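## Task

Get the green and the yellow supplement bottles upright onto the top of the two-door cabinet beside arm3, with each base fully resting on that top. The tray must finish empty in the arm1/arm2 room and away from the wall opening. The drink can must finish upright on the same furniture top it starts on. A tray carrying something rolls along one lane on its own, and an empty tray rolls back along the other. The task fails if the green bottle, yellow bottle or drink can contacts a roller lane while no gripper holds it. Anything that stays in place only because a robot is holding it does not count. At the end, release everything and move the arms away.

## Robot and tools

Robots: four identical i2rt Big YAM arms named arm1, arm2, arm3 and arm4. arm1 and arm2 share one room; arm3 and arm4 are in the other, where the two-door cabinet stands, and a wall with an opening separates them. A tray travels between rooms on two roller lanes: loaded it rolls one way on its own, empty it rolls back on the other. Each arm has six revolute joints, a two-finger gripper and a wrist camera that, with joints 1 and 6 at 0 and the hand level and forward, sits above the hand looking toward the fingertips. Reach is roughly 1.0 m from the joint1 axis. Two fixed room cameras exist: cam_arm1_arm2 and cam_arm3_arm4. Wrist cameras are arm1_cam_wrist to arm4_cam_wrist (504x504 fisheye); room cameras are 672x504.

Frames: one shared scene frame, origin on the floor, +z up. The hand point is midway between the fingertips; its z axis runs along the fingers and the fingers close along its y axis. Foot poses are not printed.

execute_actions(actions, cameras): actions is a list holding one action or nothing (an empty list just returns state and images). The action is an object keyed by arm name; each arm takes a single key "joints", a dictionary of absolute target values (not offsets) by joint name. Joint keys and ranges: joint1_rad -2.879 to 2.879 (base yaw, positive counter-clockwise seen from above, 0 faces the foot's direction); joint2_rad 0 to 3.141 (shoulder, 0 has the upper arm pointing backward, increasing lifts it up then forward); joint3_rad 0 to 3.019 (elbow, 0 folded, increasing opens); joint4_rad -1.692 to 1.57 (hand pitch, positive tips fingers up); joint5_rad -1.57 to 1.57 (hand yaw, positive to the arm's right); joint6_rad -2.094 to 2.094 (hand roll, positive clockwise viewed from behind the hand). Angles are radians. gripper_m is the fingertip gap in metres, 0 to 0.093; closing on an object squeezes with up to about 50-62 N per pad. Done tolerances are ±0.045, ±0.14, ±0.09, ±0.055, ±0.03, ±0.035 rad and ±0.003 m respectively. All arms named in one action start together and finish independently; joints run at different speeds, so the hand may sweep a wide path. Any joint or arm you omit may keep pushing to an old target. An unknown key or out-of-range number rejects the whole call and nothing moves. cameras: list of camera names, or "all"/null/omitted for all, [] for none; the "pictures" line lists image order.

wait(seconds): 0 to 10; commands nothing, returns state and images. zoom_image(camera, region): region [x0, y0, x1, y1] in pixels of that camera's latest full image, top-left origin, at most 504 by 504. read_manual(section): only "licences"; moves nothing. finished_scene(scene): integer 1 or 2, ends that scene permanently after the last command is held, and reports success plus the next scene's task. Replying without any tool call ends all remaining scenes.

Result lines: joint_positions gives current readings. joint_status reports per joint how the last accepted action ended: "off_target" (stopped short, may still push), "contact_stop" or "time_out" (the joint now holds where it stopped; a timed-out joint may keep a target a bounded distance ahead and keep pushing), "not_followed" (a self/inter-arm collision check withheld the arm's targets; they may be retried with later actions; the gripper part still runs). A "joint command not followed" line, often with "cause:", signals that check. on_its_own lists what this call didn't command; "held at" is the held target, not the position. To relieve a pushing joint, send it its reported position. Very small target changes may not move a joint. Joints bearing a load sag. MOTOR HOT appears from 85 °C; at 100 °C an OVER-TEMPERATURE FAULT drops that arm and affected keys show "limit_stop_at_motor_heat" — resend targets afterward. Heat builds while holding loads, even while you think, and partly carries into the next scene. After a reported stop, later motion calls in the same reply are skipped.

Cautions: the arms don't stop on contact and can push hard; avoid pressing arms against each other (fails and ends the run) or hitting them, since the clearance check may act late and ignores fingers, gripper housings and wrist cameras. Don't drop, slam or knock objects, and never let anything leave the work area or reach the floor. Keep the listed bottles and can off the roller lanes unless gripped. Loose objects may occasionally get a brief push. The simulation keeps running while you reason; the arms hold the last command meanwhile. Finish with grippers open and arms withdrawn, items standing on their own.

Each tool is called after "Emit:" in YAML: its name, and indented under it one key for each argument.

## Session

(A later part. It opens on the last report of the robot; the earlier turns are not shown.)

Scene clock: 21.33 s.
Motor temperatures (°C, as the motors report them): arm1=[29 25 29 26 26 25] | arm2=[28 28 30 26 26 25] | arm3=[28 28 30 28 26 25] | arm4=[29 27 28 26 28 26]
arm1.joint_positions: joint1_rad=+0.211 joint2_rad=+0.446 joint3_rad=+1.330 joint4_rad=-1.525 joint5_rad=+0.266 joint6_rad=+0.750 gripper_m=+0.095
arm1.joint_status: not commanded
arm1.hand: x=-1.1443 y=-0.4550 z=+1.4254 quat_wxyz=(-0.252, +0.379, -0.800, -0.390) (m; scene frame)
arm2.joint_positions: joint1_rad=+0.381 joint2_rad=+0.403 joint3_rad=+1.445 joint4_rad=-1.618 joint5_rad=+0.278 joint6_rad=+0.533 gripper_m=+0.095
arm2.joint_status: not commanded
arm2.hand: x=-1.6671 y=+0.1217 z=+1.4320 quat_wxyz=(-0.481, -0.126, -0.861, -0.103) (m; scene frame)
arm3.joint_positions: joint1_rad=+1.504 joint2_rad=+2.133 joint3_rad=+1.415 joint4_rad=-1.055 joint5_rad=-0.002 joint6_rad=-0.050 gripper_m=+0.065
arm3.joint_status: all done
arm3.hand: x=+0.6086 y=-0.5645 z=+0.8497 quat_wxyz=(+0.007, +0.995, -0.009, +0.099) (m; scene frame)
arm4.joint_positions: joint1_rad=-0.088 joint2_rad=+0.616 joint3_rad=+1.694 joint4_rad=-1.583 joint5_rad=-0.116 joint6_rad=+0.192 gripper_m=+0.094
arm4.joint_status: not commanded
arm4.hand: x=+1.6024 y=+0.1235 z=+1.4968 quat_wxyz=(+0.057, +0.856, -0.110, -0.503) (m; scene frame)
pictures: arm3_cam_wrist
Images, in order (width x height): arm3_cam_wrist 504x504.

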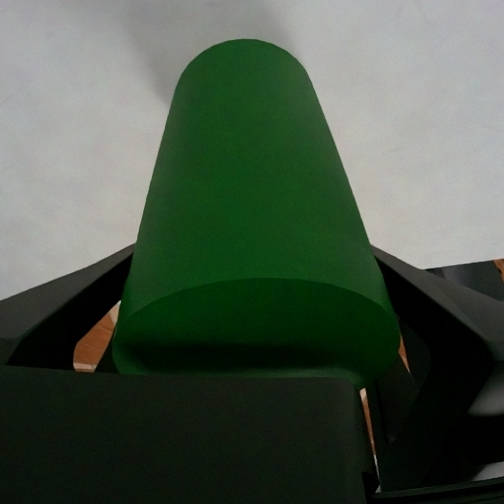

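Emit:
execute_actions:
  actions:
    - {"arm3":{"joints":{"gripper_m":0.093}}}
  cameras: ["arm3_cam_wrist"]

Emit:
execute_actions:
  actions:
    - {"arm3":{"joints":{"joint2_rad":1.85,"joint4_rad":-1.2}}}
  cameras: ["cam_arm3_arm4"]

Emit:
execute_actions:
  actions:
    - {"arm3":{"joints":{"joint1_rad":-0.21,"joint6_rad":-0.22}}}
  cameras: []

Emit:
execute_actions:
  actions:
    - {"arm3":{"joints":{"joint2_rad":2.38,"joint3_rad":1.545,"joint4_rad":-0.69}}}
  cameras: ["arm3_cam_wrist","arm4_cam_wrist"]

Scene clock: 22.20 s.
Motor temperatures (°C, as the motors report them): arm1=[29 25 29 26 26 25] | arm2=[28 28 30 26 26 25] | arm3=[28 29 30 28 26 25] | arm4=[29 27 29 26 28 26]
arm1.joint_positions: joint1_rad=+0.211 joint2_rad=+0.446 joint3_rad=+1.330 joint4_rad=-1.525 joint5_rad=+0.266 joint6_rad=+0.750 gripper_m=+0.095
arm1.joint_status: not commanded
arm1.hand: x=-1.1443 y=-0.4550 z=+1.4254 quat_wxyz=(-0.252, +0.379, -0.800, -0.390) (m; scene frame)
arm2.joint_positions: joint1_rad=+0.381 joint2_rad=+0.403 joint3_rad=+1.445 joint4_rad=-1.618 joint5_rad=+0.278 joint6_rad=+0.533 gripper_m=+0.095
arm2.joint_status: not commanded
arm2.hand: x=-1.6671 y=+0.1217 z=+1.4320 quat_wxyz=(-0.481, -0.126, -0.861, -0.103) (m; scene frame)
arm3.joint_positions: joint1_rad=+1.504 joint2_rad=+2.133 joint3_rad=+1.415 joint4_rad=-1.055 joint5_rad=-0.002 joint6_rad=-0.050 gripper_m=+0.093
arm3.joint_status: all done
arm3.hand: x=+0.6086 y=-0.5645 z=+0.8497 quat_wxyz=(+0.007, +0.995, -0.009, +0.099) (m; scene frame)
arm4.joint_positions: joint1_rad=-0.088 joint2_rad=+0.616 joint3_rad=+1.694 joint4_rad=-1.583 joint5_rad=-0.116 joint6_rad=+0.192 gripper_m=+0.094
arm4.joint_status: not commanded
arm4.hand: x=+1.6024 y=+0.1235 z=+1.4968 quat_wxyz=(+0.057, +0.856, -0.110, -0.503) (m; scene frame)
pictures: arm3_cam_wrist
Images, in order (width x height): arm3_cam_wrist 504x504.

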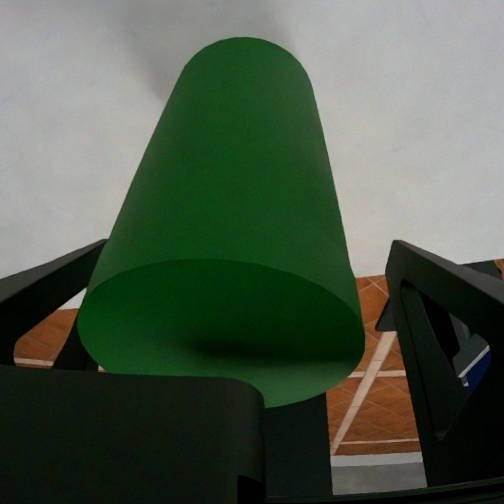

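Scene clock: 23.53 s.
Motor temperatures (°C, as the motors report them): arm1=[29 25 30 26 26 25] | arm2=[28 28 30 26 26 25] | arm3=[28 29 30 28 26 25] | arm4=[29 27 29 26 28 26]
arm1.joint_positions: joint1_rad=+0.211 joint2_rad=+0.446 joint3_rad=+1.330 joint4_rad=-1.525 joint5_rad=+0.266 joint6_rad=+0.750 gripper_m=+0.095
arm1.joint_status: not commanded
arm1.hand: x=-1.1443 y=-0.4550 z=+1.4254 quat_wxyz=(-0.252, +0.379, -0.800, -0.390) (m; scene frame)
arm2.joint_positions: joint1_rad=+0.381 joint2_rad=+0.403 joint3_rad=+1.445 joint4_rad=-1.618 joint5_rad=+0.278 joint6_rad=+0.533 gripper_m=+0.095
arm2.joint_status: not commanded
arm2.hand: x=-1.6671 y=+0.1217 z=+1.4320 quat_wxyz=(-0.481, -0.126, -0.861, -0.103) (m; scene frame)
arm3.joint_positions: joint1_rad=+1.504 joint2_rad=+1.857 joint3_rad=+1.415 joint4_rad=-1.192 joint5_rad=-0.002 joint6_rad=-0.050 gripper_m=+0.093
arm3.joint_status: all done
arm3.hand: x=+0.6048 y=-0.5641 z=+0.9928 quat_wxyz=(+0.003, +1.000, -0.009, +0.030) (m; scene frame)
arm4.joint_positions: joint1_rad=-0.088 joint2_rad=+0.616 joint3_rad=+1.694 joint4_rad=-1.583 joint5_rad=-0.116 joint6_rad=+0.192 gripper_m=+0.094
arm4.joint_status: not commanded
arm4.hand: x=+1.6024 y=+0.1235 z=+1.4968 quat_wxyz=(+0.057, +0.856, -0.110, -0.503) (m; scene frame)
pictures: cam_arm3_arm4
Images, in order (width x height): cam_arm3_arm4 672x504.

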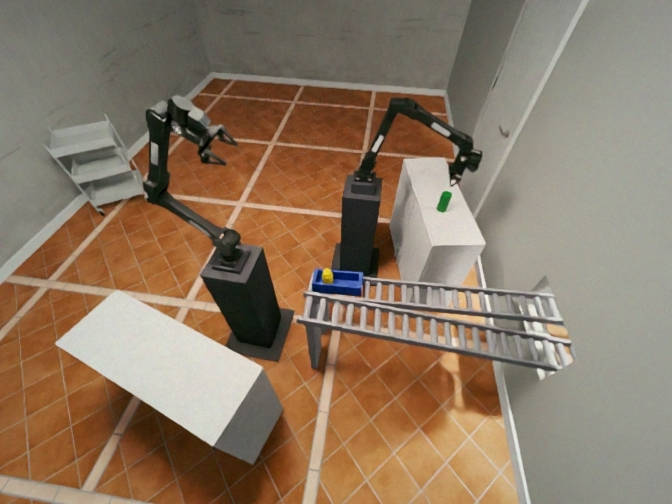

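Scene clock: 25.43 s.
Motor temperatures (°C, as the motors report them): arm1=[29 25 30 26 26 25] | arm2=[28 28 30 26 26 25] | arm3=[28 29 30 28 26 25] | arm4=[29 27 29 26 28 26]
arm1.joint_positions: joint1_rad=+0.211 joint2_rad=+0.446 joint3_rad=+1.330 joint4_rad=-1.525 joint5_rad=+0.266 joint6_rad=+0.750 gripper_m=+0.095
arm1.joint_status: not commanded
arm1.hand: x=-1.1443 y=-0.4550 z=+1.4254 quat_wxyz=(-0.252, +0.379, -0.800, -0.390) (m; scene frame)
arm2.joint_positions: joint1_rad=+0.381 joint2_rad=+0.403 joint3_rad=+1.445 joint4_rad=-1.618 joint5_rad=+0.278 joint6_rad=+0.533 gripper_m=+0.095
arm2.joint_status: not commanded
arm2.hand: x=-1.6671 y=+0.1217 z=+1.4320 quat_wxyz=(-0.481, -0.126, -0.861, -0.103) (m; scene frame)
arm3.joint_positions: joint1_rad=-0.217 joint2_rad=+1.857 joint3_rad=+1.415 joint4_rad=-1.192 joint5_rad=+0.000 joint6_rad=-0.206 gripper_m=+0.093
arm3.joint_status: all done
arm3.hand: x=+1.2417 y=-0.0887 z=+0.9905 quat_wxyz=(+0.028, +0.702, -0.711, +0.016) (m; scene frame)
arm4.joint_positions: joint1_rad=-0.088 joint2_rad=+0.616 joint3_rad=+1.694 joint4_rad=-1.583 joint5_rad=-0.116 joint6_rad=+0.192 gripper_m=+0.094
arm4.joint_status: not commanded
arm4.hand: x=+1.6024 y=+0.1235 z=+1.4968 quat_wxyz=(+0.057, +0.856, -0.110, -0.503) (m; scene frame)
pictures: none
No camera images: the call's "cameras" was empty. Leave "cameras" out to get every camera's image.

Scene clock: 27.00 s.
Motor temperatures (°C, as the motors report them): arm1=[29 25 30 26 26 25] | arm2=[28 28 30 26 26 25] | arm3=[28 29 30 28 26 25] | arm4=[29 27 29 26 28 26]
arm1.joint_positions: joint1_rad=+0.211 joint2_rad=+0.446 joint3_rad=+1.330 joint4_rad=-1.525 joint5_rad=+0.266 joint6_rad=+0.750 gripper_m=+0.095
arm1.joint_status: not commanded
arm1.hand: x=-1.1443 y=-0.4550 z=+1.4254 quat_wxyz=(-0.252, +0.379, -0.800, -0.390) (m; scene frame)
arm2.joint_positions: joint1_rad=+0.381 joint2_rad=+0.403 joint3_rad=+1.445 joint4_rad=-1.618 joint5_rad=+0.278 joint6_rad=+0.533 gripper_m=+0.095
arm2.joint_status: not commanded
arm2.hand: x=-1.6671 y=+0.1217 z=+1.4320 quat_wxyz=(-0.481, -0.126, -0.861, -0.103) (m; scene frame)
arm3.joint_positions: joint1_rad=-0.217 joint2_rad=+2.391 joint3_rad=+1.519 joint4_rad=-0.699 joint5_rad=+0.000 joint6_rad=-0.207 gripper_m=+0.093
arm3.joint_status: all done
arm3.hand: x=+1.2555 y=-0.0235 z=+0.7256 quat_wxyz=(+0.001, +0.703, -0.711, -0.001) (m; scene frame)
arm4.joint_positions: joint1_rad=-0.088 joint2_rad=+0.616 joint3_rad=+1.694 joint4_rad=-1.583 joint5_rad=-0.116 joint6_rad=+0.192 gripper_m=+0.094
arm4.joint_status: not commanded
arm4.hand: x=+1.6024 y=+0.1235 z=+1.4968 quat_wxyz=(+0.057, +0.856, -0.110, -0.503) (m; scene frame)
pictures: arm3_cam_wrist, arm4_cam_wrist
Images, in order (width x height): arm3_cam_wrist 504x504, arm4_cam_wrist 504x504.

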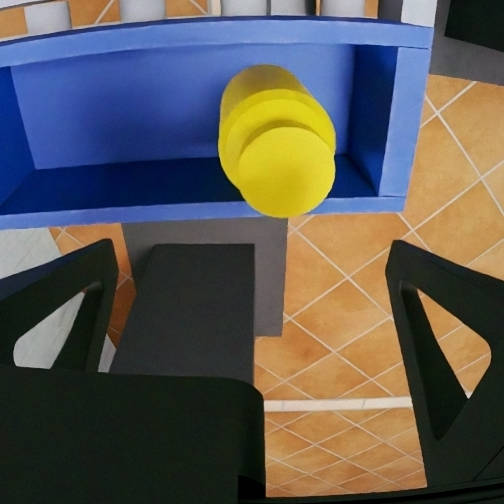

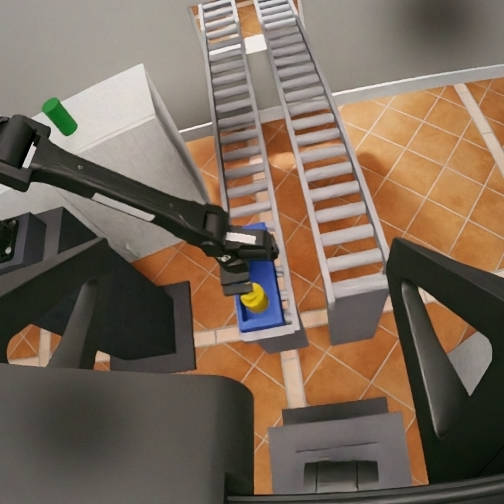

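Emit:
execute_actions:
  actions:
    - {"arm3":{"joints":{"joint1_rad":-0.242,"joint6_rad":-0.245,"joint2_rad":2.48,"joint3_rad":1.58,"joint4_rad":-0.625,"gripper_m":0.084}}}
  cameras: ["arm3_cam_wrist"]

Emit:
execute_actions:
  actions:
    - {"arm3":{"joints":{"joint2_rad":2.6,"joint3_rad":1.625,"joint4_rad":-0.55}}}
  cameras: ["arm3_cam_wrist"]

Scene clock: 28.27 s.
Motor temperatures (°C, as the motors report them): arm1=[29 25 30 26 26 25] | arm2=[28 28 30 26 26 25] | arm3=[28 29 30 28 26 25] | arm4=[29 27 29 26 28 26]
arm1.joint_positions: joint1_rad=+0.211 joint2_rad=+0.446 joint3_rad=+1.330 joint4_rad=-1.525 joint5_rad=+0.266 joint6_rad=+0.750 gripper_m=+0.095
arm1.joint_status: not commanded
arm1.hand: x=-1.1443 y=-0.4550 z=+1.4254 quat_wxyz=(-0.252, +0.379, -0.800, -0.390) (m; scene frame)
arm2.joint_positions: joint1_rad=+0.381 joint2_rad=+0.403 joint3_rad=+1.445 joint4_rad=-1.618 joint5_rad=+0.278 joint6_rad=+0.533 gripper_m=+0.095
arm2.joint_status: not commanded
arm2.hand: x=-1.6671 y=+0.1217 z=+1.4320 quat_wxyz=(-0.481, -0.126, -0.861, -0.103) (m; scene frame)
arm3.joint_positions: joint1_rad=-0.234 joint2_rad=+2.495 joint3_rad=+1.557 joint4_rad=-0.633 joint5_rad=+0.000 joint6_rad=-0.232 gripper_m=+0.084
arm3.joint_status: all done
arm3.hand: x=+1.2649 y=-0.0260 z=+0.6747 quat_wxyz=(+0.001, +0.706, -0.708, -0.001) (m; scene frame)
arm4.joint_positions: joint1_rad=-0.088 joint2_rad=+0.616 joint3_rad=+1.694 joint4_rad=-1.583 joint5_rad=-0.116 joint6_rad=+0.192 gripper_m=+0.094
arm4.joint_status: not commanded
arm4.hand: x=+1.6024 y=+0.1235 z=+1.4968 quat_wxyz=(+0.057, +0.856, -0.110, -0.503) (m; scene frame)
pictures: arm3_cam_wrist
Images, in order (width x height): arm3_cam_wrist 504x504.

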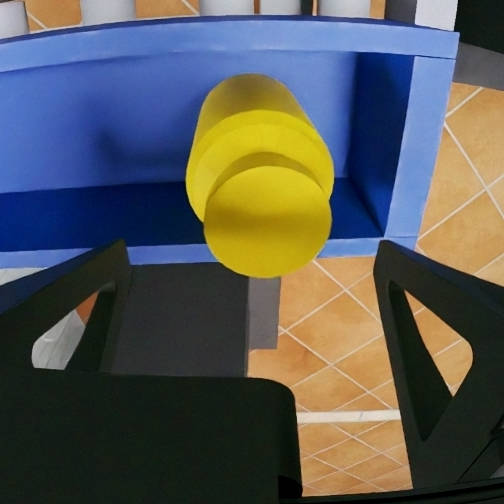

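Scene clock: 29.30 s.
Motor temperatures (°C, as the motors report them): arm1=[29 25 30 26 26 25] | arm2=[28 28 30 26 26 25] | arm3=[28 29 30 28 26 25] | arm4=[29 27 29 26 28 26]
arm1.joint_positions: joint1_rad=+0.211 joint2_rad=+0.446 joint3_rad=+1.330 joint4_rad=-1.525 joint5_rad=+0.266 joint6_rad=+0.750 gripper_m=+0.095
arm1.joint_status: not commanded
arm1.hand: x=-1.1443 y=-0.4550 z=+1.4254 quat_wxyz=(-0.252, +0.379, -0.800, -0.390) (m; scene frame)
arm2.joint_positions: joint1_rad=+0.381 joint2_rad=+0.403 joint3_rad=+1.445 joint4_rad=-1.618 joint5_rad=+0.278 joint6_rad=+0.533 gripper_m=+0.095
arm2.joint_status: not commanded
arm2.hand: x=-1.6671 y=+0.1217 z=+1.4320 quat_wxyz=(-0.481, -0.126, -0.861, -0.103) (m; scene frame)
arm3.joint_positions: joint1_rad=-0.234 joint2_rad=+2.618 joint3_rad=+1.607 joint4_rad=-0.557 joint5_rad=+0.000 joint6_rad=-0.232 gripper_m=+0.084
arm3.joint_status: all done
arm3.hand: x=+1.2640 y=-0.0292 z=+0.6160 quat_wxyz=(+0.000, +0.706, -0.708, -0.001) (m; scene frame)
arm4.joint_positions: joint1_rad=-0.088 joint2_rad=+0.616 joint3_rad=+1.694 joint4_rad=-1.583 joint5_rad=-0.116 joint6_rad=+0.192 gripper_m=+0.094
arm4.joint_status: not commanded
arm4.hand: x=+1.6024 y=+0.1235 z=+1.4968 quat_wxyz=(+0.057, +0.856, -0.110, -0.503) (m; scene frame)
pictures: arm3_cam_wrist
Images, in order (width x height): arm3_cam_wrist 504x504.

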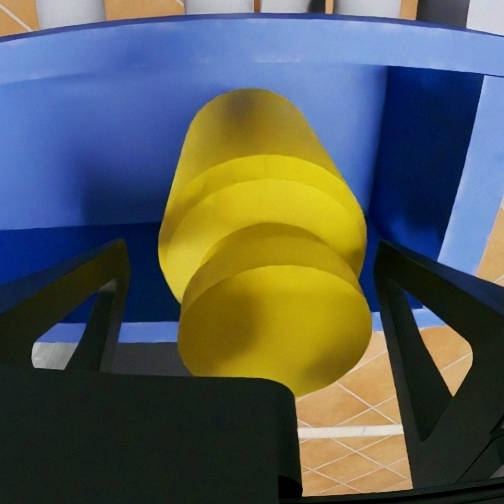

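Tips just at the shoulder; go 2.5 cm deeper.

Emit:
execute_actions:
  actions:
    - {"arm3":{"joints":{"joint2_rad":2.66,"joint3_rad":1.655,"joint4_rad":-0.52}}}
  cameras: ["arm3_cam_wrist"]

Emit:
execute_actions:
  actions:
    - {"arm3":{"joints":{"gripper_m":0.03}}}
  cameras: ["arm3_cam_wrist"]

Emit:
execute_actions:
  actions:
    - {"arm3":{"joints":{"joint2_rad":2.56,"joint3_rad":1.63,"joint4_rad":-0.6}}}
  cameras: []

Emit:
execute_actions:
  actions:
    - {"arm3":{"joints":{"joint2_rad":2.42,"joint3_rad":1.6,"joint4_rad":-0.7}}}
  cameras: ["arm3_cam_wrist"]

Scene clock: 30.43 s.
Motor temperatures (°C, as the motors report them): arm1=[29 25 30 26 26 25] | arm2=[28 28 30 26 26 25] | arm3=[28 29 30 28 26 25] | arm4=[29 27 29 26 28 26]
arm1.joint_positions: joint1_rad=+0.211 joint2_rad=+0.446 joint3_rad=+1.330 joint4_rad=-1.525 joint5_rad=+0.266 joint6_rad=+0.750 gripper_m=+0.095
arm1.joint_status: not commanded
arm1.hand: x=-1.1443 y=-0.4550 z=+1.4254 quat_wxyz=(-0.252, +0.379, -0.800, -0.390) (m; scene frame)
arm2.joint_positions: joint1_rad=+0.381 joint2_rad=+0.403 joint3_rad=+1.445 joint4_rad=-1.618 joint5_rad=+0.278 joint6_rad=+0.533 gripper_m=+0.095
arm2.joint_status: not commanded
arm2.hand: x=-1.6671 y=+0.1217 z=+1.4320 quat_wxyz=(-0.481, -0.126, -0.861, -0.103) (m; scene frame)
arm3.joint_positions: joint1_rad=-0.234 joint2_rad=+2.662 joint3_rad=+1.628 joint4_rad=-0.529 joint5_rad=+0.000 joint6_rad=-0.232 gripper_m=+0.084
arm3.joint_status: all done
arm3.hand: x=+1.2637 y=-0.0302 z=+0.5951 quat_wxyz=(-0.002, +0.706, -0.708, -0.003) (m; scene frame)
arm4.joint_positions: joint1_rad=-0.088 joint2_rad=+0.616 joint3_rad=+1.694 joint4_rad=-1.583 joint5_rad=-0.116 joint6_rad=+0.192 gripper_m=+0.094
arm4.joint_status: not commanded
arm4.hand: x=+1.6024 y=+0.1235 z=+1.4968 quat_wxyz=(+0.057, +0.856, -0.110, -0.503) (m; scene frame)
pictures: arm3_cam_wrist
Images, in order (width x height): arm3_cam_wrist 504x504.

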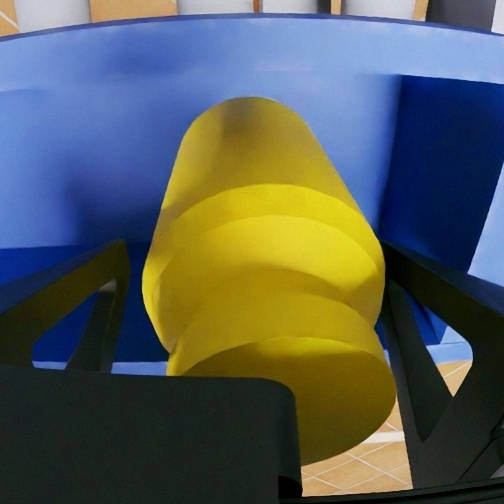

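Scene clock: 31.03 s.
Motor temperatures (°C, as the motors report them): arm1=[29 25 30 26 26 25] | arm2=[28 28 30 26 26 25] | arm3=[28 29 30 28 26 25] | arm4=[29 27 29 26 28 26]
arm1.joint_positions: joint1_rad=+0.211 joint2_rad=+0.446 joint3_rad=+1.330 joint4_rad=-1.525 joint5_rad=+0.266 joint6_rad=+0.750 gripper_m=+0.095
arm1.joint_status: not commanded
arm1.hand: x=-1.1443 y=-0.4550 z=+1.4254 quat_wxyz=(-0.252, +0.379, -0.800, -0.390) (m; scene frame)
arm2.joint_positions: joint1_rad=+0.381 joint2_rad=+0.403 joint3_rad=+1.445 joint4_rad=-1.618 joint5_rad=+0.278 joint6_rad=+0.533 gripper_m=+0.095
arm2.joint_status: not commanded
arm2.hand: x=-1.6671 y=+0.1217 z=+1.4320 quat_wxyz=(-0.481, -0.126, -0.861, -0.103) (m; scene frame)
arm3.joint_positions: joint1_rad=-0.234 joint2_rad=+2.662 joint3_rad=+1.628 joint4_rad=-0.529 joint5_rad=+0.000 joint6_rad=-0.232 gripper_m=+0.065
arm3.joint_status: gripper_m off_target (ended at +0.065, target +0.030)
arm3.hand: x=+1.2639 y=-0.0303 z=+0.5951 quat_wxyz=(-0.002, +0.706, -0.708, -0.003) (m; scene frame)
arm4.joint_positions: joint1_rad=-0.088 joint2_rad=+0.616 joint3_rad=+1.694 joint4_rad=-1.583 joint5_rad=-0.116 joint6_rad=+0.192 gripper_m=+0.094
arm4.joint_status: not commanded
arm4.hand: x=+1.6024 y=+0.1235 z=+1.4968 quat_wxyz=(+0.057, +0.856, -0.110, -0.503) (m; scene frame)
pictures: arm3_cam_wrist
Images, in order (width x height): arm3_cam_wrist 504x504.

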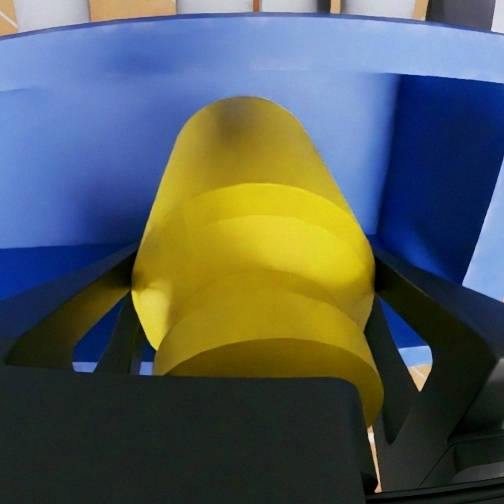

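Scene clock: 32.07 s.
Motor temperatures (°C, as the motors report them): arm1=[29 25 30 26 26 25] | arm2=[28 28 30 26 26 25] | arm3=[28 30 30 28 26 25] | arm4=[29 27 29 26 28 26]
arm1.joint_positions: joint1_rad=+0.211 joint2_rad=+0.446 joint3_rad=+1.330 joint4_rad=-1.525 joint5_rad=+0.266 joint6_rad=+0.750 gripper_m=+0.095
arm1.joint_status: not commanded
arm1.hand: x=-1.1443 y=-0.4550 z=+1.4254 quat_wxyz=(-0.252, +0.379, -0.800, -0.390) (m; scene frame)
arm2.joint_positions: joint1_rad=+0.381 joint2_rad=+0.403 joint3_rad=+1.445 joint4_rad=-1.618 joint5_rad=+0.278 joint6_rad=+0.533 gripper_m=+0.095
arm2.joint_status: not commanded
arm2.hand: x=-1.6671 y=+0.1217 z=+1.4320 quat_wxyz=(-0.481, -0.126, -0.861, -0.103) (m; scene frame)
arm3.joint_positions: joint1_rad=-0.234 joint2_rad=+2.579 joint3_rad=+1.622 joint4_rad=-0.593 joint5_rad=+0.000 joint6_rad=-0.232 gripper_m=+0.065
arm3.joint_status: all done
arm3.hand: x=+1.2680 y=-0.0137 z=+0.6413 quat_wxyz=(-0.008, +0.706, -0.708, -0.006) (m; scene frame)
arm4.joint_positions: joint1_rad=-0.088 joint2_rad=+0.616 joint3_rad=+1.694 joint4_rad=-1.583 joint5_rad=-0.116 joint6_rad=+0.192 gripper_m=+0.094
arm4.joint_status: not commanded
arm4.hand: x=+1.6024 y=+0.1235 z=+1.4968 quat_wxyz=(+0.057, +0.856, -0.110, -0.503) (m; scene frame)
pictures: none
No camera images: the call's "cameras" was empty. Leave "cameras" out to get every camera's image.

Scene clock: 33.23 s.
Motor temperatures (°C, as the motors report them): arm1=[29 25 30 26 26 25] | arm2=[28 28 30 26 26 25] | arm3=[28 30 30 28 26 25] | arm4=[29 27 29 26 28 26]
arm1.joint_positions: joint1_rad=+0.211 joint2_rad=+0.446 joint3_rad=+1.330 joint4_rad=-1.525 joint5_rad=+0.266 joint6_rad=+0.750 gripper_m=+0.095
arm1.joint_status: not commanded
arm1.hand: x=-1.1443 y=-0.4550 z=+1.4254 quat_wxyz=(-0.252, +0.379, -0.800, -0.390) (m; scene frame)
arm2.joint_positions: joint1_rad=+0.381 joint2_rad=+0.403 joint3_rad=+1.445 joint4_rad=-1.618 joint5_rad=+0.278 joint6_rad=+0.533 gripper_m=+0.095
arm2.joint_status: not commanded
arm2.hand: x=-1.6671 y=+0.1217 z=+1.4320 quat_wxyz=(-0.481, -0.126, -0.861, -0.103) (m; scene frame)
arm3.joint_positions: joint1_rad=-0.234 joint2_rad=+2.431 joint3_rad=+1.586 joint4_rad=-0.693 joint5_rad=+0.000 joint6_rad=-0.232 gripper_m=+0.065
arm3.joint_status: all done
arm3.hand: x=+1.2709 y=-0.0025 z=+0.7189 quat_wxyz=(-0.013, +0.706, -0.708, -0.009) (m; scene frame)
arm4.joint_positions: joint1_rad=-0.088 joint2_rad=+0.616 joint3_rad=+1.694 joint4_rad=-1.583 joint5_rad=-0.116 joint6_rad=+0.192 gripper_m=+0.094
arm4.joint_status: not commanded
arm4.hand: x=+1.6024 y=+0.1235 z=+1.4968 quat_wxyz=(+0.057, +0.856, -0.110, -0.503) (m; scene frame)
pictures: arm3_cam_wrist
Images, in order (width x height): arm3_cam_wrist 504x504.

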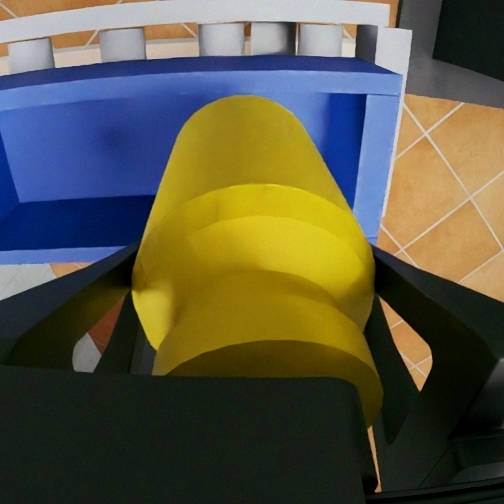

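Emit:
execute_actions:
  actions:
    - {"arm3":{"joints":{"joint2_rad":1.9,"joint3_rad":1.5,"joint4_rad":-1.13}}}
  cameras: []

Emit:
execute_actions:
  actions:
    - {"arm3":{"joints":{"joint1_rad":1.22}},"arm4":{"joints":{"joint1_rad":0.21,"joint5_rad":0,"joint6_rad":0.15,"joint2_rad":1.0,"joint3_rad":1.39,"gripper_m":0.05}}}
  cameras: []

Emit:
execute_actions:
  actions:
    - {"arm3":{"joints":{"joint2_rad":2.12,"joint3_rad":1.49,"joint4_rad":-0.885}},"arm4":{"joints":{"joint2_rad":2.2,"joint4_rad":-0.72}}}
  cameras: ["arm3_cam_wrist","arm4_cam_wrist","cam_arm3_arm4"]

Scene clock: 35.47 s.
Motor temperatures (°C, as the motors report them): arm1=[29 25 30 26 26 25] | arm2=[28 28 30 26 26 25] | arm3=[28 30 30 28 26 25] | arm4=[29 27 29 26 28 26]
arm1.joint_positions: joint1_rad=+0.211 joint2_rad=+0.446 joint3_rad=+1.330 joint4_rad=-1.525 joint5_rad=+0.266 joint6_rad=+0.750 gripper_m=+0.095
arm1.joint_status: not commanded
arm1.hand: x=-1.1443 y=-0.4550 z=+1.4254 quat_wxyz=(-0.252, +0.379, -0.800, -0.390) (m; scene frame)
arm2.joint_positions: joint1_rad=+0.381 joint2_rad=+0.403 joint3_rad=+1.445 joint4_rad=-1.618 joint5_rad=+0.278 joint6_rad=+0.533 gripper_m=+0.095
arm2.joint_status: not commanded
arm2.hand: x=-1.6671 y=+0.1217 z=+1.4320 quat_wxyz=(-0.481, -0.126, -0.861, -0.103) (m; scene frame)
arm3.joint_positions: joint1_rad=-0.234 joint2_rad=+1.929 joint3_rad=+1.480 joint4_rad=-1.123 joint5_rad=+0.000 joint6_rad=-0.232 gripper_m=+0.065
arm3.joint_status: all done
arm3.hand: x=+1.2593 y=-0.0535 z=+0.9743 quat_wxyz=(+0.002, +0.706, -0.708, -0.001) (m; scene frame)
arm4.joint_positions: joint1_rad=-0.088 joint2_rad=+0.616 joint3_rad=+1.694 joint4_rad=-1.583 joint5_rad=-0.116 joint6_rad=+0.192 gripper_m=+0.094
arm4.joint_status: not commanded
arm4.hand: x=+1.6024 y=+0.1235 z=+1.4968 quat_wxyz=(+0.057, +0.856, -0.110, -0.503) (m; scene frame)
pictures: none
No camera images: the call's "cameras" was empty. Leave "cameras" out to get every camera's image.

Scene clock: 37.27 s.
Motor temperatures (°C, as the motors report them): arm1=[29 25 31 26 26 25] | arm2=[28 28 30 26 26 25] | arm3=[28 30 30 28 26 25] | arm4=[29 27 30 26 28 26]
arm1.joint_positions: joint1_rad=+0.211 joint2_rad=+0.446 joint3_rad=+1.330 joint4_rad=-1.525 joint5_rad=+0.266 joint6_rad=+0.750 gripper_m=+0.095
arm1.joint_status: not commanded
arm1.hand: x=-1.1443 y=-0.4550 z=+1.4254 quat_wxyz=(-0.252, +0.379, -0.800, -0.390) (m; scene frame)
arm2.joint_positions: joint1_rad=+0.381 joint2_rad=+0.403 joint3_rad=+1.445 joint4_rad=-1.618 joint5_rad=+0.278 joint6_rad=+0.533 gripper_m=+0.095
arm2.joint_status: not commanded
arm2.hand: x=-1.6671 y=+0.1217 z=+1.4320 quat_wxyz=(-0.481, -0.126, -0.861, -0.103) (m; scene frame)
arm3.joint_positions: joint1_rad=+1.227 joint2_rad=+1.929 joint3_rad=+1.480 joint4_rad=-1.123 joint5_rad=-0.003 joint6_rad=-0.234 gripper_m=+0.065
arm3.joint_status: all done
arm3.hand: x=+0.5985 y=-0.4096 z=+0.9766 quat_wxyz=(+0.002, +0.998, -0.056, -0.002) (m; scene frame)
arm4.joint_positions: joint1_rad=+0.201 joint2_rad=+0.998 joint3_rad=+1.345 joint4_rad=-1.580 joint5_rad=-0.002 joint6_rad=+0.160 gripper_m=+0.050
arm4.joint_status: all done
arm4.hand: x=+1.4419 y=+0.0784 z=+1.2556 quat_wxyz=(+0.021, +0.987, -0.004, -0.162) (m; scene frame)
pictures: none
No camera images: the call's "cameras" was empty. Leave "cameras" out to get every camera's image.

Scene clock: 39.03 s.
Motor temperatures (°C, as the motors report them): arm1=[29 25 31 26 26 25] | arm2=[28 28 30 26 26 25] | arm3=[28 30 30 28 26 25] | arm4=[29 28 30 26 28 26]
arm1.joint_positions: joint1_rad=+0.211 joint2_rad=+0.446 joint3_rad=+1.330 joint4_rad=-1.525 joint5_rad=+0.266 joint6_rad=+0.750 gripper_m=+0.095
arm1.joint_status: not commanded
arm1.hand: x=-1.1443 y=-0.4550 z=+1.4254 quat_wxyz=(-0.252, +0.379, -0.800, -0.390) (m; scene frame)
arm2.joint_positions: joint1_rad=+0.381 joint2_rad=+0.403 joint3_rad=+1.445 joint4_rad=-1.618 joint5_rad=+0.278 joint6_rad=+0.533 gripper_m=+0.095
arm2.joint_status: not commanded
arm2.hand: x=-1.6671 y=+0.1217 z=+1.4320 quat_wxyz=(-0.481, -0.126, -0.861, -0.103) (m; scene frame)
arm3.joint_positions: joint1_rad=+1.227 joint2_rad=+2.151 joint3_rad=+1.464 joint4_rad=-0.896 joint5_rad=-0.002 joint6_rad=-0.235 gripper_m=+0.065
arm3.joint_status: all done
arm3.hand: x=+0.5827 y=-0.4040 z=+0.8486 quat_wxyz=(+0.003, +0.998, -0.055, +0.004) (m; scene frame)
arm4.joint_positions: joint1_rad=+0.201 joint2_rad=+2.210 joint3_rad=+1.366 joint4_rad=-0.729 joint5_rad=-0.002 joint6_rad=+0.160 gripper_m=+0.050
arm4.joint_status: all done
arm4.hand: x=+1.2079 y=+0.0488 z=+0.7323 quat_wxyz=(-0.005, +1.000, -0.005, +0.006) (m; scene frame)
pictures: arm3_cam_wrist, arm4_cam_wrist, cam_arm3_arm4
Images, in order (width x height): arm3_cam_wrist 504x504, arm4_cam_wrist 504x504, cam_arm3_arm4 672x504.

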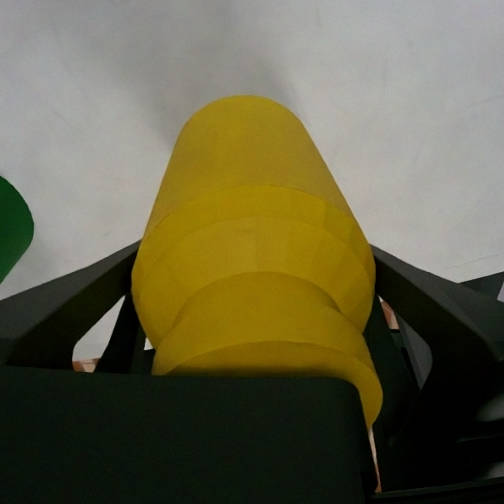

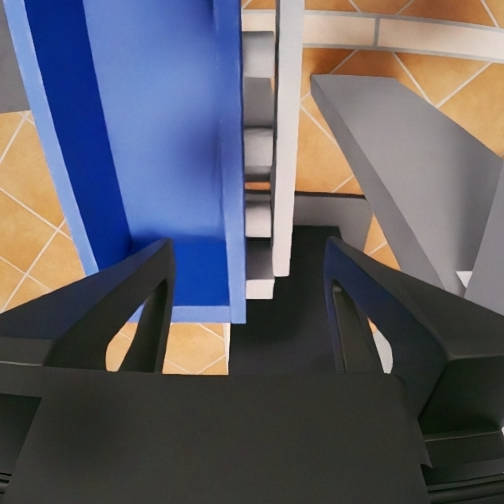

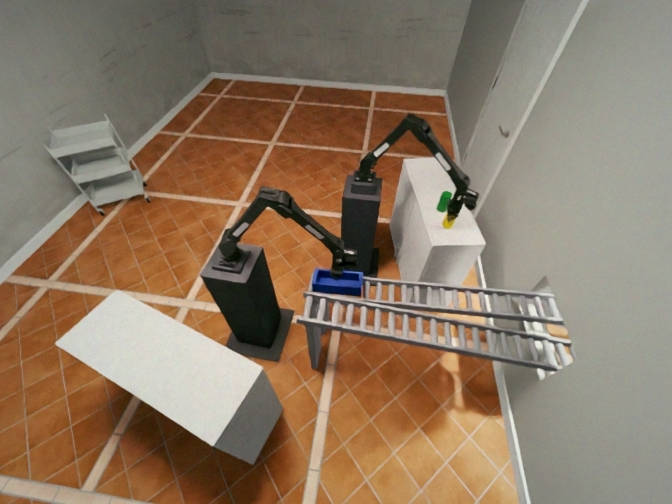

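Emit:
execute_actions:
  actions:
    - {"arm3":{"joints":{"joint2_rad":2.165,"joint4_rad":-0.86}},"arm4":{"joints":{"joint1_rad":0.237,"joint2_rad":2.435,"joint3_rad":1.47,"joint4_rad":-0.555}}}
  cameras: ["arm3_cam_wrist","arm4_cam_wrist"]

Scene clock: 40.53 s.
Motor temperatures (°C, as the motors report them): arm1=[29 25 31 26 26 25] | arm2=[28 28 30 26 26 25] | arm3=[28 30 30 28 26 25] | arm4=[29 28 30 26 28 26]
arm1.joint_positions: joint1_rad=+0.211 joint2_rad=+0.446 joint3_rad=+1.330 joint4_rad=-1.525 joint5_rad=+0.266 joint6_rad=+0.750 gripper_m=+0.095
arm1.joint_status: not commanded
arm1.hand: x=-1.1443 y=-0.4550 z=+1.4254 quat_wxyz=(-0.252, +0.379, -0.800, -0.390) (m; scene frame)
arm2.joint_positions: joint1_rad=+0.381 joint2_rad=+0.403 joint3_rad=+1.445 joint4_rad=-1.618 joint5_rad=+0.278 joint6_rad=+0.533 gripper_m=+0.095
arm2.joint_status: not commanded
arm2.hand: x=-1.6671 y=+0.1217 z=+1.4320 quat_wxyz=(-0.481, -0.126, -0.861, -0.103) (m; scene frame)
arm3.joint_positions: joint1_rad=+1.227 joint2_rad=+2.179 joint3_rad=+1.464 joint4_rad=-0.871 joint5_rad=-0.002 joint6_rad=-0.235 gripper_m=+0.065
arm3.joint_status: all done
arm3.hand: x=+0.5826 y=-0.4039 z=+0.8330 quat_wxyz=(+0.003, +0.998, -0.055, +0.006) (m; scene frame)
arm4.joint_positions: joint1_rad=+0.229 joint2_rad=+2.458 joint3_rad=+1.452 joint4_rad=-0.562 joint5_rad=-0.002 joint6_rad=+0.160 gripper_m=+0.050
arm4.joint_status: all done
arm4.hand: x=+1.2040 y=+0.0339 z=+0.6176 quat_wxyz=(-0.005, +1.000, +0.009, +0.004) (m; scene frame)
pictures: arm3_cam_wrist, arm4_cam_wrist
Images, in order (width x height): arm3_cam_wrist 504x504, arm4_cam_wrist 504x504.

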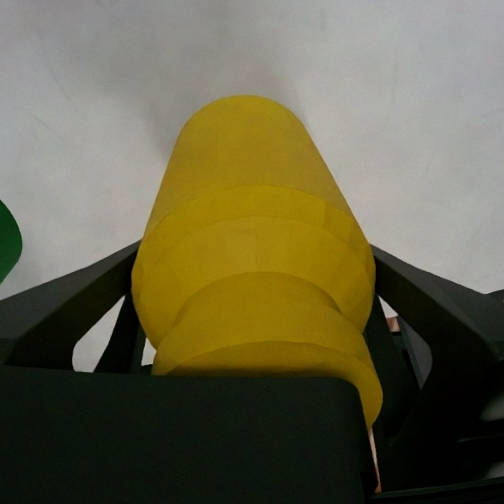

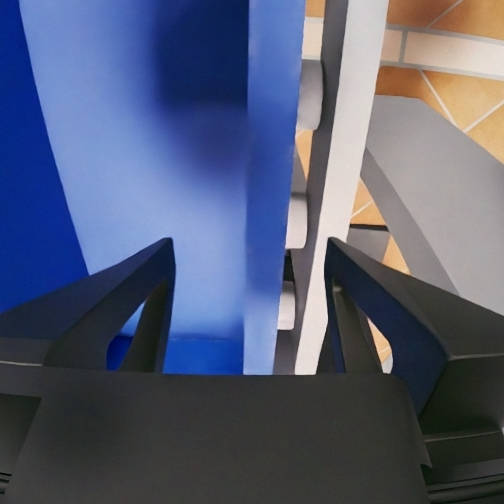

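Emit:
execute_actions:
  actions:
    - {"arm3":{"joints":{"joint2_rad":2.185}},"arm4":{"joints":{"joint1_rad":0.212,"joint2_rad":2.555,"joint3_rad":1.525,"joint4_rad":-0.495}}}
  cameras: ["arm3_cam_wrist","arm4_cam_wrist"]

Emit:
execute_actions:
  actions:
    - {"arm3":{"joints":{"gripper_m":0.093}},"arm4":{"joints":{"gripper_m":0.0}}}
  cameras: ["arm3_cam_wrist","arm4_cam_wrist"]

Scene clock: 41.83 s.
Motor temperatures (°C, as the motors report them): arm1=[29 25 31 26 26 25] | arm2=[28 28 30 26 26 25] | arm3=[28 31 30 28 26 25] | arm4=[29 28 30 26 28 26]
arm1.joint_positions: joint1_rad=+0.211 joint2_rad=+0.446 joint3_rad=+1.330 joint4_rad=-1.525 joint5_rad=+0.266 joint6_rad=+0.750 gripper_m=+0.095
arm1.joint_status: not commanded
arm1.hand: x=-1.1443 y=-0.4550 z=+1.4254 quat_wxyz=(-0.252, +0.379, -0.800, -0.390) (m; scene frame)
arm2.joint_positions: joint1_rad=+0.381 joint2_rad=+0.403 joint3_rad=+1.445 joint4_rad=-1.618 joint5_rad=+0.278 joint6_rad=+0.533 gripper_m=+0.095
arm2.joint_status: not commanded
arm2.hand: x=-1.6671 y=+0.1217 z=+1.4320 quat_wxyz=(-0.481, -0.126, -0.861, -0.103) (m; scene frame)
arm3.joint_positions: joint1_rad=+1.227 joint2_rad=+2.181 joint3_rad=+1.464 joint4_rad=-0.871 joint5_rad=-0.002 joint6_rad=-0.235 gripper_m=+0.065
arm3.joint_status: all done
arm3.hand: x=+0.5829 y=-0.4041 z=+0.8321 quat_wxyz=(+0.004, +0.998, -0.055, +0.006) (m; scene frame)
arm4.joint_positions: joint1_rad=+0.228 joint2_rad=+2.554 joint3_rad=+1.512 joint4_rad=-0.500 joint5_rad=-0.002 joint6_rad=+0.160 gripper_m=+0.050
arm4.joint_status: all done
arm4.hand: x=+1.1934 y=+0.0328 z=+0.5773 quat_wxyz=(-0.003, +1.000, +0.009, -0.009) (m; scene frame)
pictures: arm3_cam_wrist, arm4_cam_wrist
Images, in order (width x height): arm3_cam_wrist 504x504, arm4_cam_wrist 504x504.

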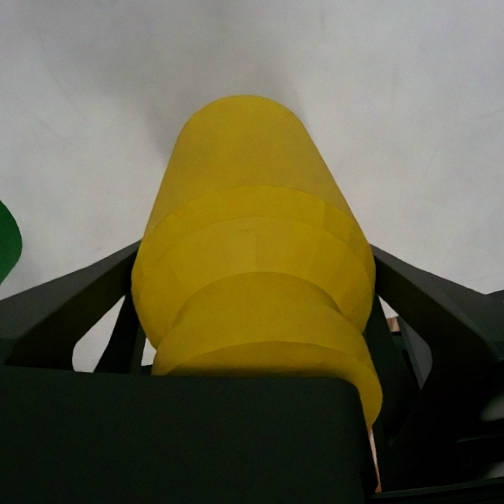

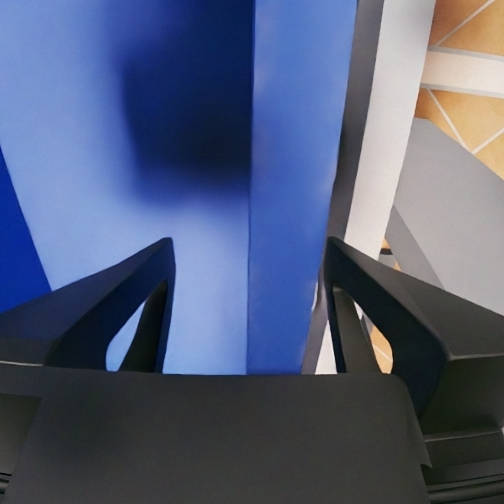

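Scene clock: 42.47 s.
Motor temperatures (°C, as the motors report them): arm1=[29 25 31 26 26 25] | arm2=[28 28 31 26 26 25] | arm3=[28 31 31 28 26 25] | arm4=[29 28 30 26 28 26]
arm1.joint_positions: joint1_rad=+0.211 joint2_rad=+0.446 joint3_rad=+1.330 joint4_rad=-1.525 joint5_rad=+0.266 joint6_rad=+0.750 gripper_m=+0.095
arm1.joint_status: not commanded
arm1.hand: x=-1.1443 y=-0.4550 z=+1.4254 quat_wxyz=(-0.252, +0.379, -0.800, -0.390) (m; scene frame)
arm2.joint_positions: joint1_rad=+0.381 joint2_rad=+0.403 joint3_rad=+1.445 joint4_rad=-1.618 joint5_rad=+0.278 joint6_rad=+0.533 gripper_m=+0.095
arm2.joint_status: not commanded
arm2.hand: x=-1.6671 y=+0.1217 z=+1.4320 quat_wxyz=(-0.481, -0.126, -0.861, -0.103) (m; scene frame)
arm3.joint_positions: joint1_rad=+1.227 joint2_rad=+2.181 joint3_rad=+1.464 joint4_rad=-0.871 joint5_rad=-0.002 joint6_rad=-0.235 gripper_m=+0.093
arm3.joint_status: all done
arm3.hand: x=+0.5829 y=-0.4041 z=+0.8321 quat_wxyz=(+0.004, +0.998, -0.055, +0.006) (m; scene frame)
arm4.joint_positions: joint1_rad=+0.214 joint2_rad=+2.554 joint3_rad=+1.511 joint4_rad=-0.501 joint5_rad=+0.003 joint6_rad=+0.160 gripper_m=+0.011
arm4.joint_status: gripper_m off_target (ended at +0.011, target +0.000)
arm4.hand: x=+1.1923 y=+0.0413 z=+0.5773 quat_wxyz=(-0.005, +1.000, +0.002, -0.009) (m; scene frame)
pictures: arm3_cam_wrist, arm4_cam_wrist
Images, in order (width x height): arm3_cam_wrist 504x504, arm4_cam_wrist 504x504.

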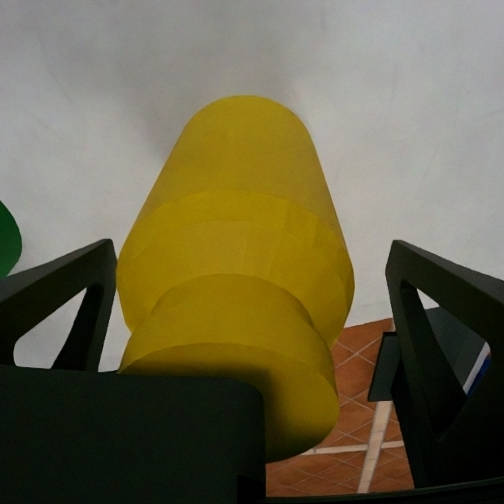

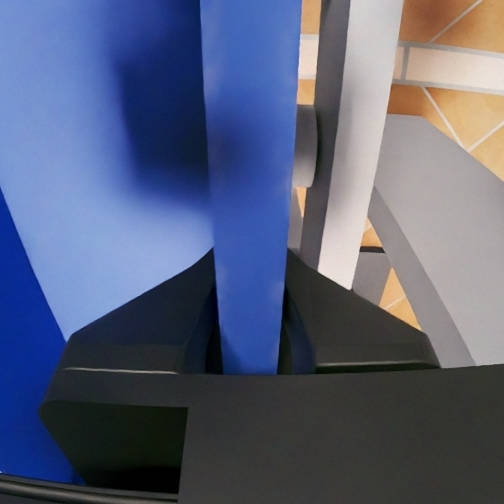

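Emit:
execute_actions:
  actions:
    - {"arm3":{"joints":{"joint2_rad":1.8,"joint4_rad":-1.2}},"arm4":{"joints":{"joint2_rad":2.4,"joint3_rad":1.5,"joint4_rad":-0.63}}}
  cameras: []

Emit:
execute_actions:
  actions:
    - {"arm4":{"joints":{"joint2_rad":2.05,"joint3_rad":1.5,"joint4_rad":-1.05}}}
  cameras: ["cam_arm3_arm4"]

Emit:
execute_actions:
  actions:
    - {"arm4":{"joints":{"joint1_rad":-0.27,"joint6_rad":-0.33}}}
  cameras: ["cam_arm3_arm4","arm4_cam_wrist"]

Scene clock: 44.37 s.
Motor temperatures (°C, as the motors report them): arm1=[29 25 31 26 26 25] | arm2=[28 28 31 26 26 25] | arm3=[28 31 31 28 26 25] | arm4=[29 29 30 26 28 26]
arm1.joint_positions: joint1_rad=+0.211 joint2_rad=+0.446 joint3_rad=+1.330 joint4_rad=-1.525 joint5_rad=+0.266 joint6_rad=+0.750 gripper_m=+0.095
arm1.joint_status: not commanded
arm1.hand: x=-1.1443 y=-0.4550 z=+1.4254 quat_wxyz=(-0.252, +0.379, -0.800, -0.390) (m; scene frame)
arm2.joint_positions: joint1_rad=+0.381 joint2_rad=+0.403 joint3_rad=+1.445 joint4_rad=-1.618 joint5_rad=+0.278 joint6_rad=+0.533 gripper_m=+0.095
arm2.joint_status: not commanded
arm2.hand: x=-1.6671 y=+0.1217 z=+1.4320 quat_wxyz=(-0.481, -0.126, -0.861, -0.103) (m; scene frame)
arm3.joint_positions: joint1_rad=+1.227 joint2_rad=+1.812 joint3_rad=+1.469 joint4_rad=-1.192 joint5_rad=-0.002 joint6_rad=-0.235 gripper_m=+0.093
arm3.joint_status: all done
arm3.hand: x=+0.6130 y=-0.4145 z=+1.0347 quat_wxyz=(-0.004, +0.998, -0.055, -0.019) (m; scene frame)
arm4.joint_positions: joint1_rad=+0.214 joint2_rad=+2.433 joint3_rad=+1.490 joint4_rad=-0.622 joint5_rad=+0.005 joint6_rad=+0.159 gripper_m=+0.011
arm4.joint_status: all done
arm4.hand: x=+1.1862 y=+0.0400 z=+0.6395 quat_wxyz=(-0.008, +1.000, +0.002, +0.001) (m; scene frame)
pictures: none
No camera images: the call's "cameras" was empty. Leave "cameras" out to get every camera's image.

Scene clock: 45.73 s.
Motor temperatures (°C, as the motors report them): arm1=[29 25 31 26 26 25] | arm2=[28 28 31 26 26 25] | arm3=[28 31 31 28 26 25] | arm4=[29 29 30 26 28 26]
arm1.joint_positions: joint1_rad=+0.211 joint2_rad=+0.446 joint3_rad=+1.330 joint4_rad=-1.525 joint5_rad=+0.266 joint6_rad=+0.750 gripper_m=+0.095
arm1.joint_status: not commanded
arm1.hand: x=-1.1443 y=-0.4550 z=+1.4254 quat_wxyz=(-0.252, +0.379, -0.800, -0.390) (m; scene frame)
arm2.joint_positions: joint1_rad=+0.381 joint2_rad=+0.403 joint3_rad=+1.445 joint4_rad=-1.618 joint5_rad=+0.278 joint6_rad=+0.533 gripper_m=+0.095
arm2.joint_status: not commanded
arm2.hand: x=-1.6671 y=+0.1217 z=+1.4320 quat_wxyz=(-0.481, -0.126, -0.861, -0.103) (m; scene frame)
arm3.joint_positions: joint1_rad=+1.227 joint2_rad=+1.812 joint3_rad=+1.469 joint4_rad=-1.192 joint5_rad=-0.002 joint6_rad=-0.235 gripper_m=+0.093
arm3.joint_status: not commanded
arm3.hand: x=+0.6130 y=-0.4145 z=+1.0347 quat_wxyz=(-0.004, +0.998, -0.055, -0.019) (m; scene frame)
arm4.joint_positions: joint1_rad=+0.214 joint2_rad=+2.055 joint3_rad=+1.480 joint4_rad=-1.041 joint5_rad=+0.005 joint6_rad=+0.159 gripper_m=+0.011
arm4.joint_status: all done
arm4.hand: x=+1.1959 y=+0.0392 z=+0.8501 quat_wxyz=(-0.012, +1.000, +0.002, +0.026) (m; scene frame)
pictures: cam_arm3_arm4
Images, in order (width x height): cam_arm3_arm4 672x504.

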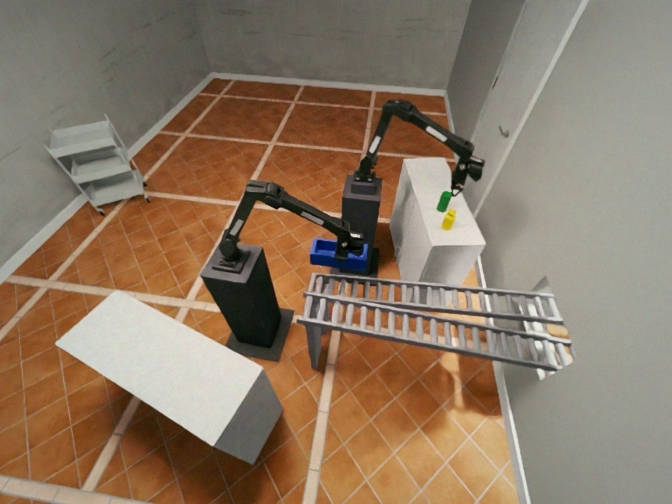

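Scene clock: 47.30 s.
Motor temperatures (°C, as the motors report them): arm1=[29 25 31 26 26 25] | arm2=[28 28 31 26 26 25] | arm3=[28 30 31 28 26 25] | arm4=[29 30 30 26 28 26]
arm1.joint_positions: joint1_rad=+0.211 joint2_rad=+0.446 joint3_rad=+1.330 joint4_rad=-1.525 joint5_rad=+0.266 joint6_rad=+0.750 gripper_m=+0.095
arm1.joint_status: not commanded
arm1.hand: x=-1.1443 y=-0.4550 z=+1.4254 quat_wxyz=(-0.252, +0.379, -0.800, -0.390) (m; scene frame)
arm2.joint_positions: joint1_rad=+0.381 joint2_rad=+0.403 joint3_rad=+1.445 joint4_rad=-1.618 joint5_rad=+0.278 joint6_rad=+0.533 gripper_m=+0.095
arm2.joint_status: not commanded
arm2.hand: x=-1.6671 y=+0.1217 z=+1.4320 quat_wxyz=(-0.481, -0.126, -0.861, -0.103) (m; scene frame)
arm3.joint_positions: joint1_rad=+1.227 joint2_rad=+1.812 joint3_rad=+1.469 joint4_rad=-1.192 joint5_rad=-0.002 joint6_rad=-0.235 gripper_m=+0.093
arm3.joint_status: not commanded
arm3.hand: x=+0.6130 y=-0.4145 z=+1.0347 quat_wxyz=(-0.004, +0.998, -0.055, -0.019) (m; scene frame)
arm4.joint_positions: joint1_rad=-0.264 joint2_rad=+2.055 joint3_rad=+1.480 joint4_rad=-1.041 joint5_rad=+0.003 joint6_rad=-0.319 gripper_m=+0.011
arm4.joint_status: all done
arm4.hand: x=+1.2168 y=+0.3071 z=+0.8537 quat_wxyz=(-0.001, +1.000, +0.002, +0.026) (m; scene frame)
pictures: arm4_cam_wrist, cam_arm3_arm4
Images, in order (width x height): arm4_cam_wrist 504x504, cam_arm3_arm4 672x504.

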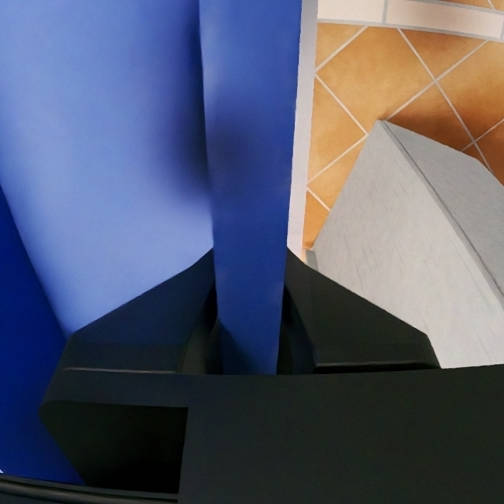

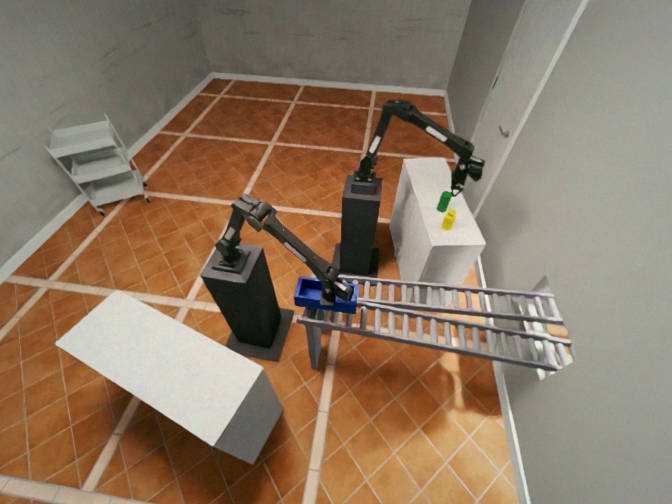

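Emit:
execute_actions:
  actions:
    - {"arm4":{"joints":{"joint1_rad":-0.222,"joint6_rad":-0.275,"joint2_rad":2.335,"joint3_rad":1.79,"joint4_rad":-1.07}}}
  cameras: ["cam_arm3_arm4","arm4_cam_wrist"]

Scene clock: 56.63 s.
Motor temperatures (°C, as the motors report them): arm1=[29 25 31 26 26 25] | arm2=[28 28 31 26 26 25] | arm3=[28 30 32 28 26 25] | arm4=[29 31 31 26 28 26]
arm1.joint_positions: joint1_rad=+0.211 joint2_rad=+0.446 joint3_rad=+1.330 joint4_rad=-1.525 joint5_rad=+0.266 joint6_rad=+0.750 gripper_m=+0.095
arm1.joint_status: not commanded
arm1.hand: x=-1.1443 y=-0.4550 z=+1.4254 quat_wxyz=(-0.252, +0.379, -0.800, -0.390) (m; scene frame)
arm2.joint_positions: joint1_rad=+0.381 joint2_rad=+0.403 joint3_rad=+1.445 joint4_rad=-1.618 joint5_rad=+0.278 joint6_rad=+0.533 gripper_m=+0.095
arm2.joint_status: not commanded
arm2.hand: x=-1.6671 y=+0.1217 z=+1.4320 quat_wxyz=(-0.481, -0.126, -0.861, -0.103) (m; scene frame)
arm3.joint_positions: joint1_rad=+1.227 joint2_rad=+1.812 joint3_rad=+1.469 joint4_rad=-1.192 joint5_rad=-0.002 joint6_rad=-0.235 gripper_m=+0.093
arm3.joint_status: not commanded
arm3.hand: x=+0.6130 y=-0.4145 z=+1.0347 quat_wxyz=(-0.004, +0.998, -0.055, -0.019) (m; scene frame)
arm4.joint_positions: joint1_rad=-0.228 joint2_rad=+2.366 joint3_rad=+1.741 joint4_rad=-1.066 joint5_rad=+0.003 joint6_rad=-0.284 gripper_m=+0.011
arm4.joint_status: all done
arm4.hand: x=+1.1615 y=+0.3030 z=+0.7519 quat_wxyz=(+0.009, +0.998, +0.002, +0.063) (m; scene frame)
pictures: arm4_cam_wrist, cam_arm3_arm4
Images, in order (width x height): arm4_cam_wrist 504x504, cam_arm3_arm4 672x504.

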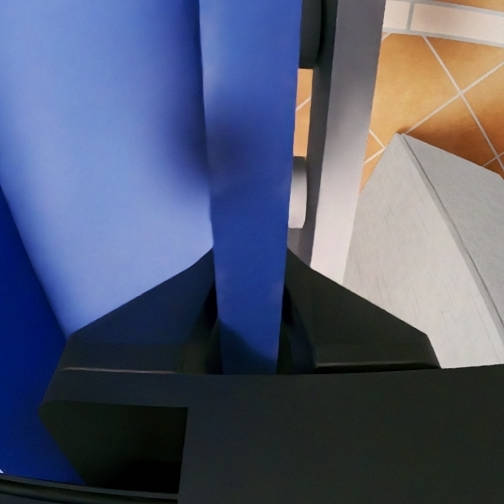

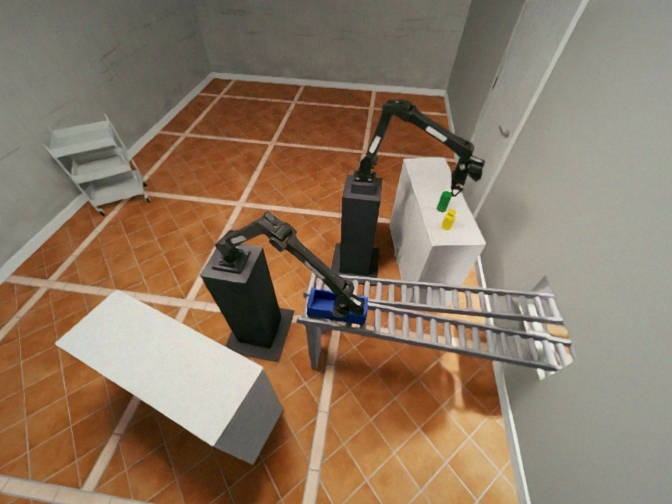

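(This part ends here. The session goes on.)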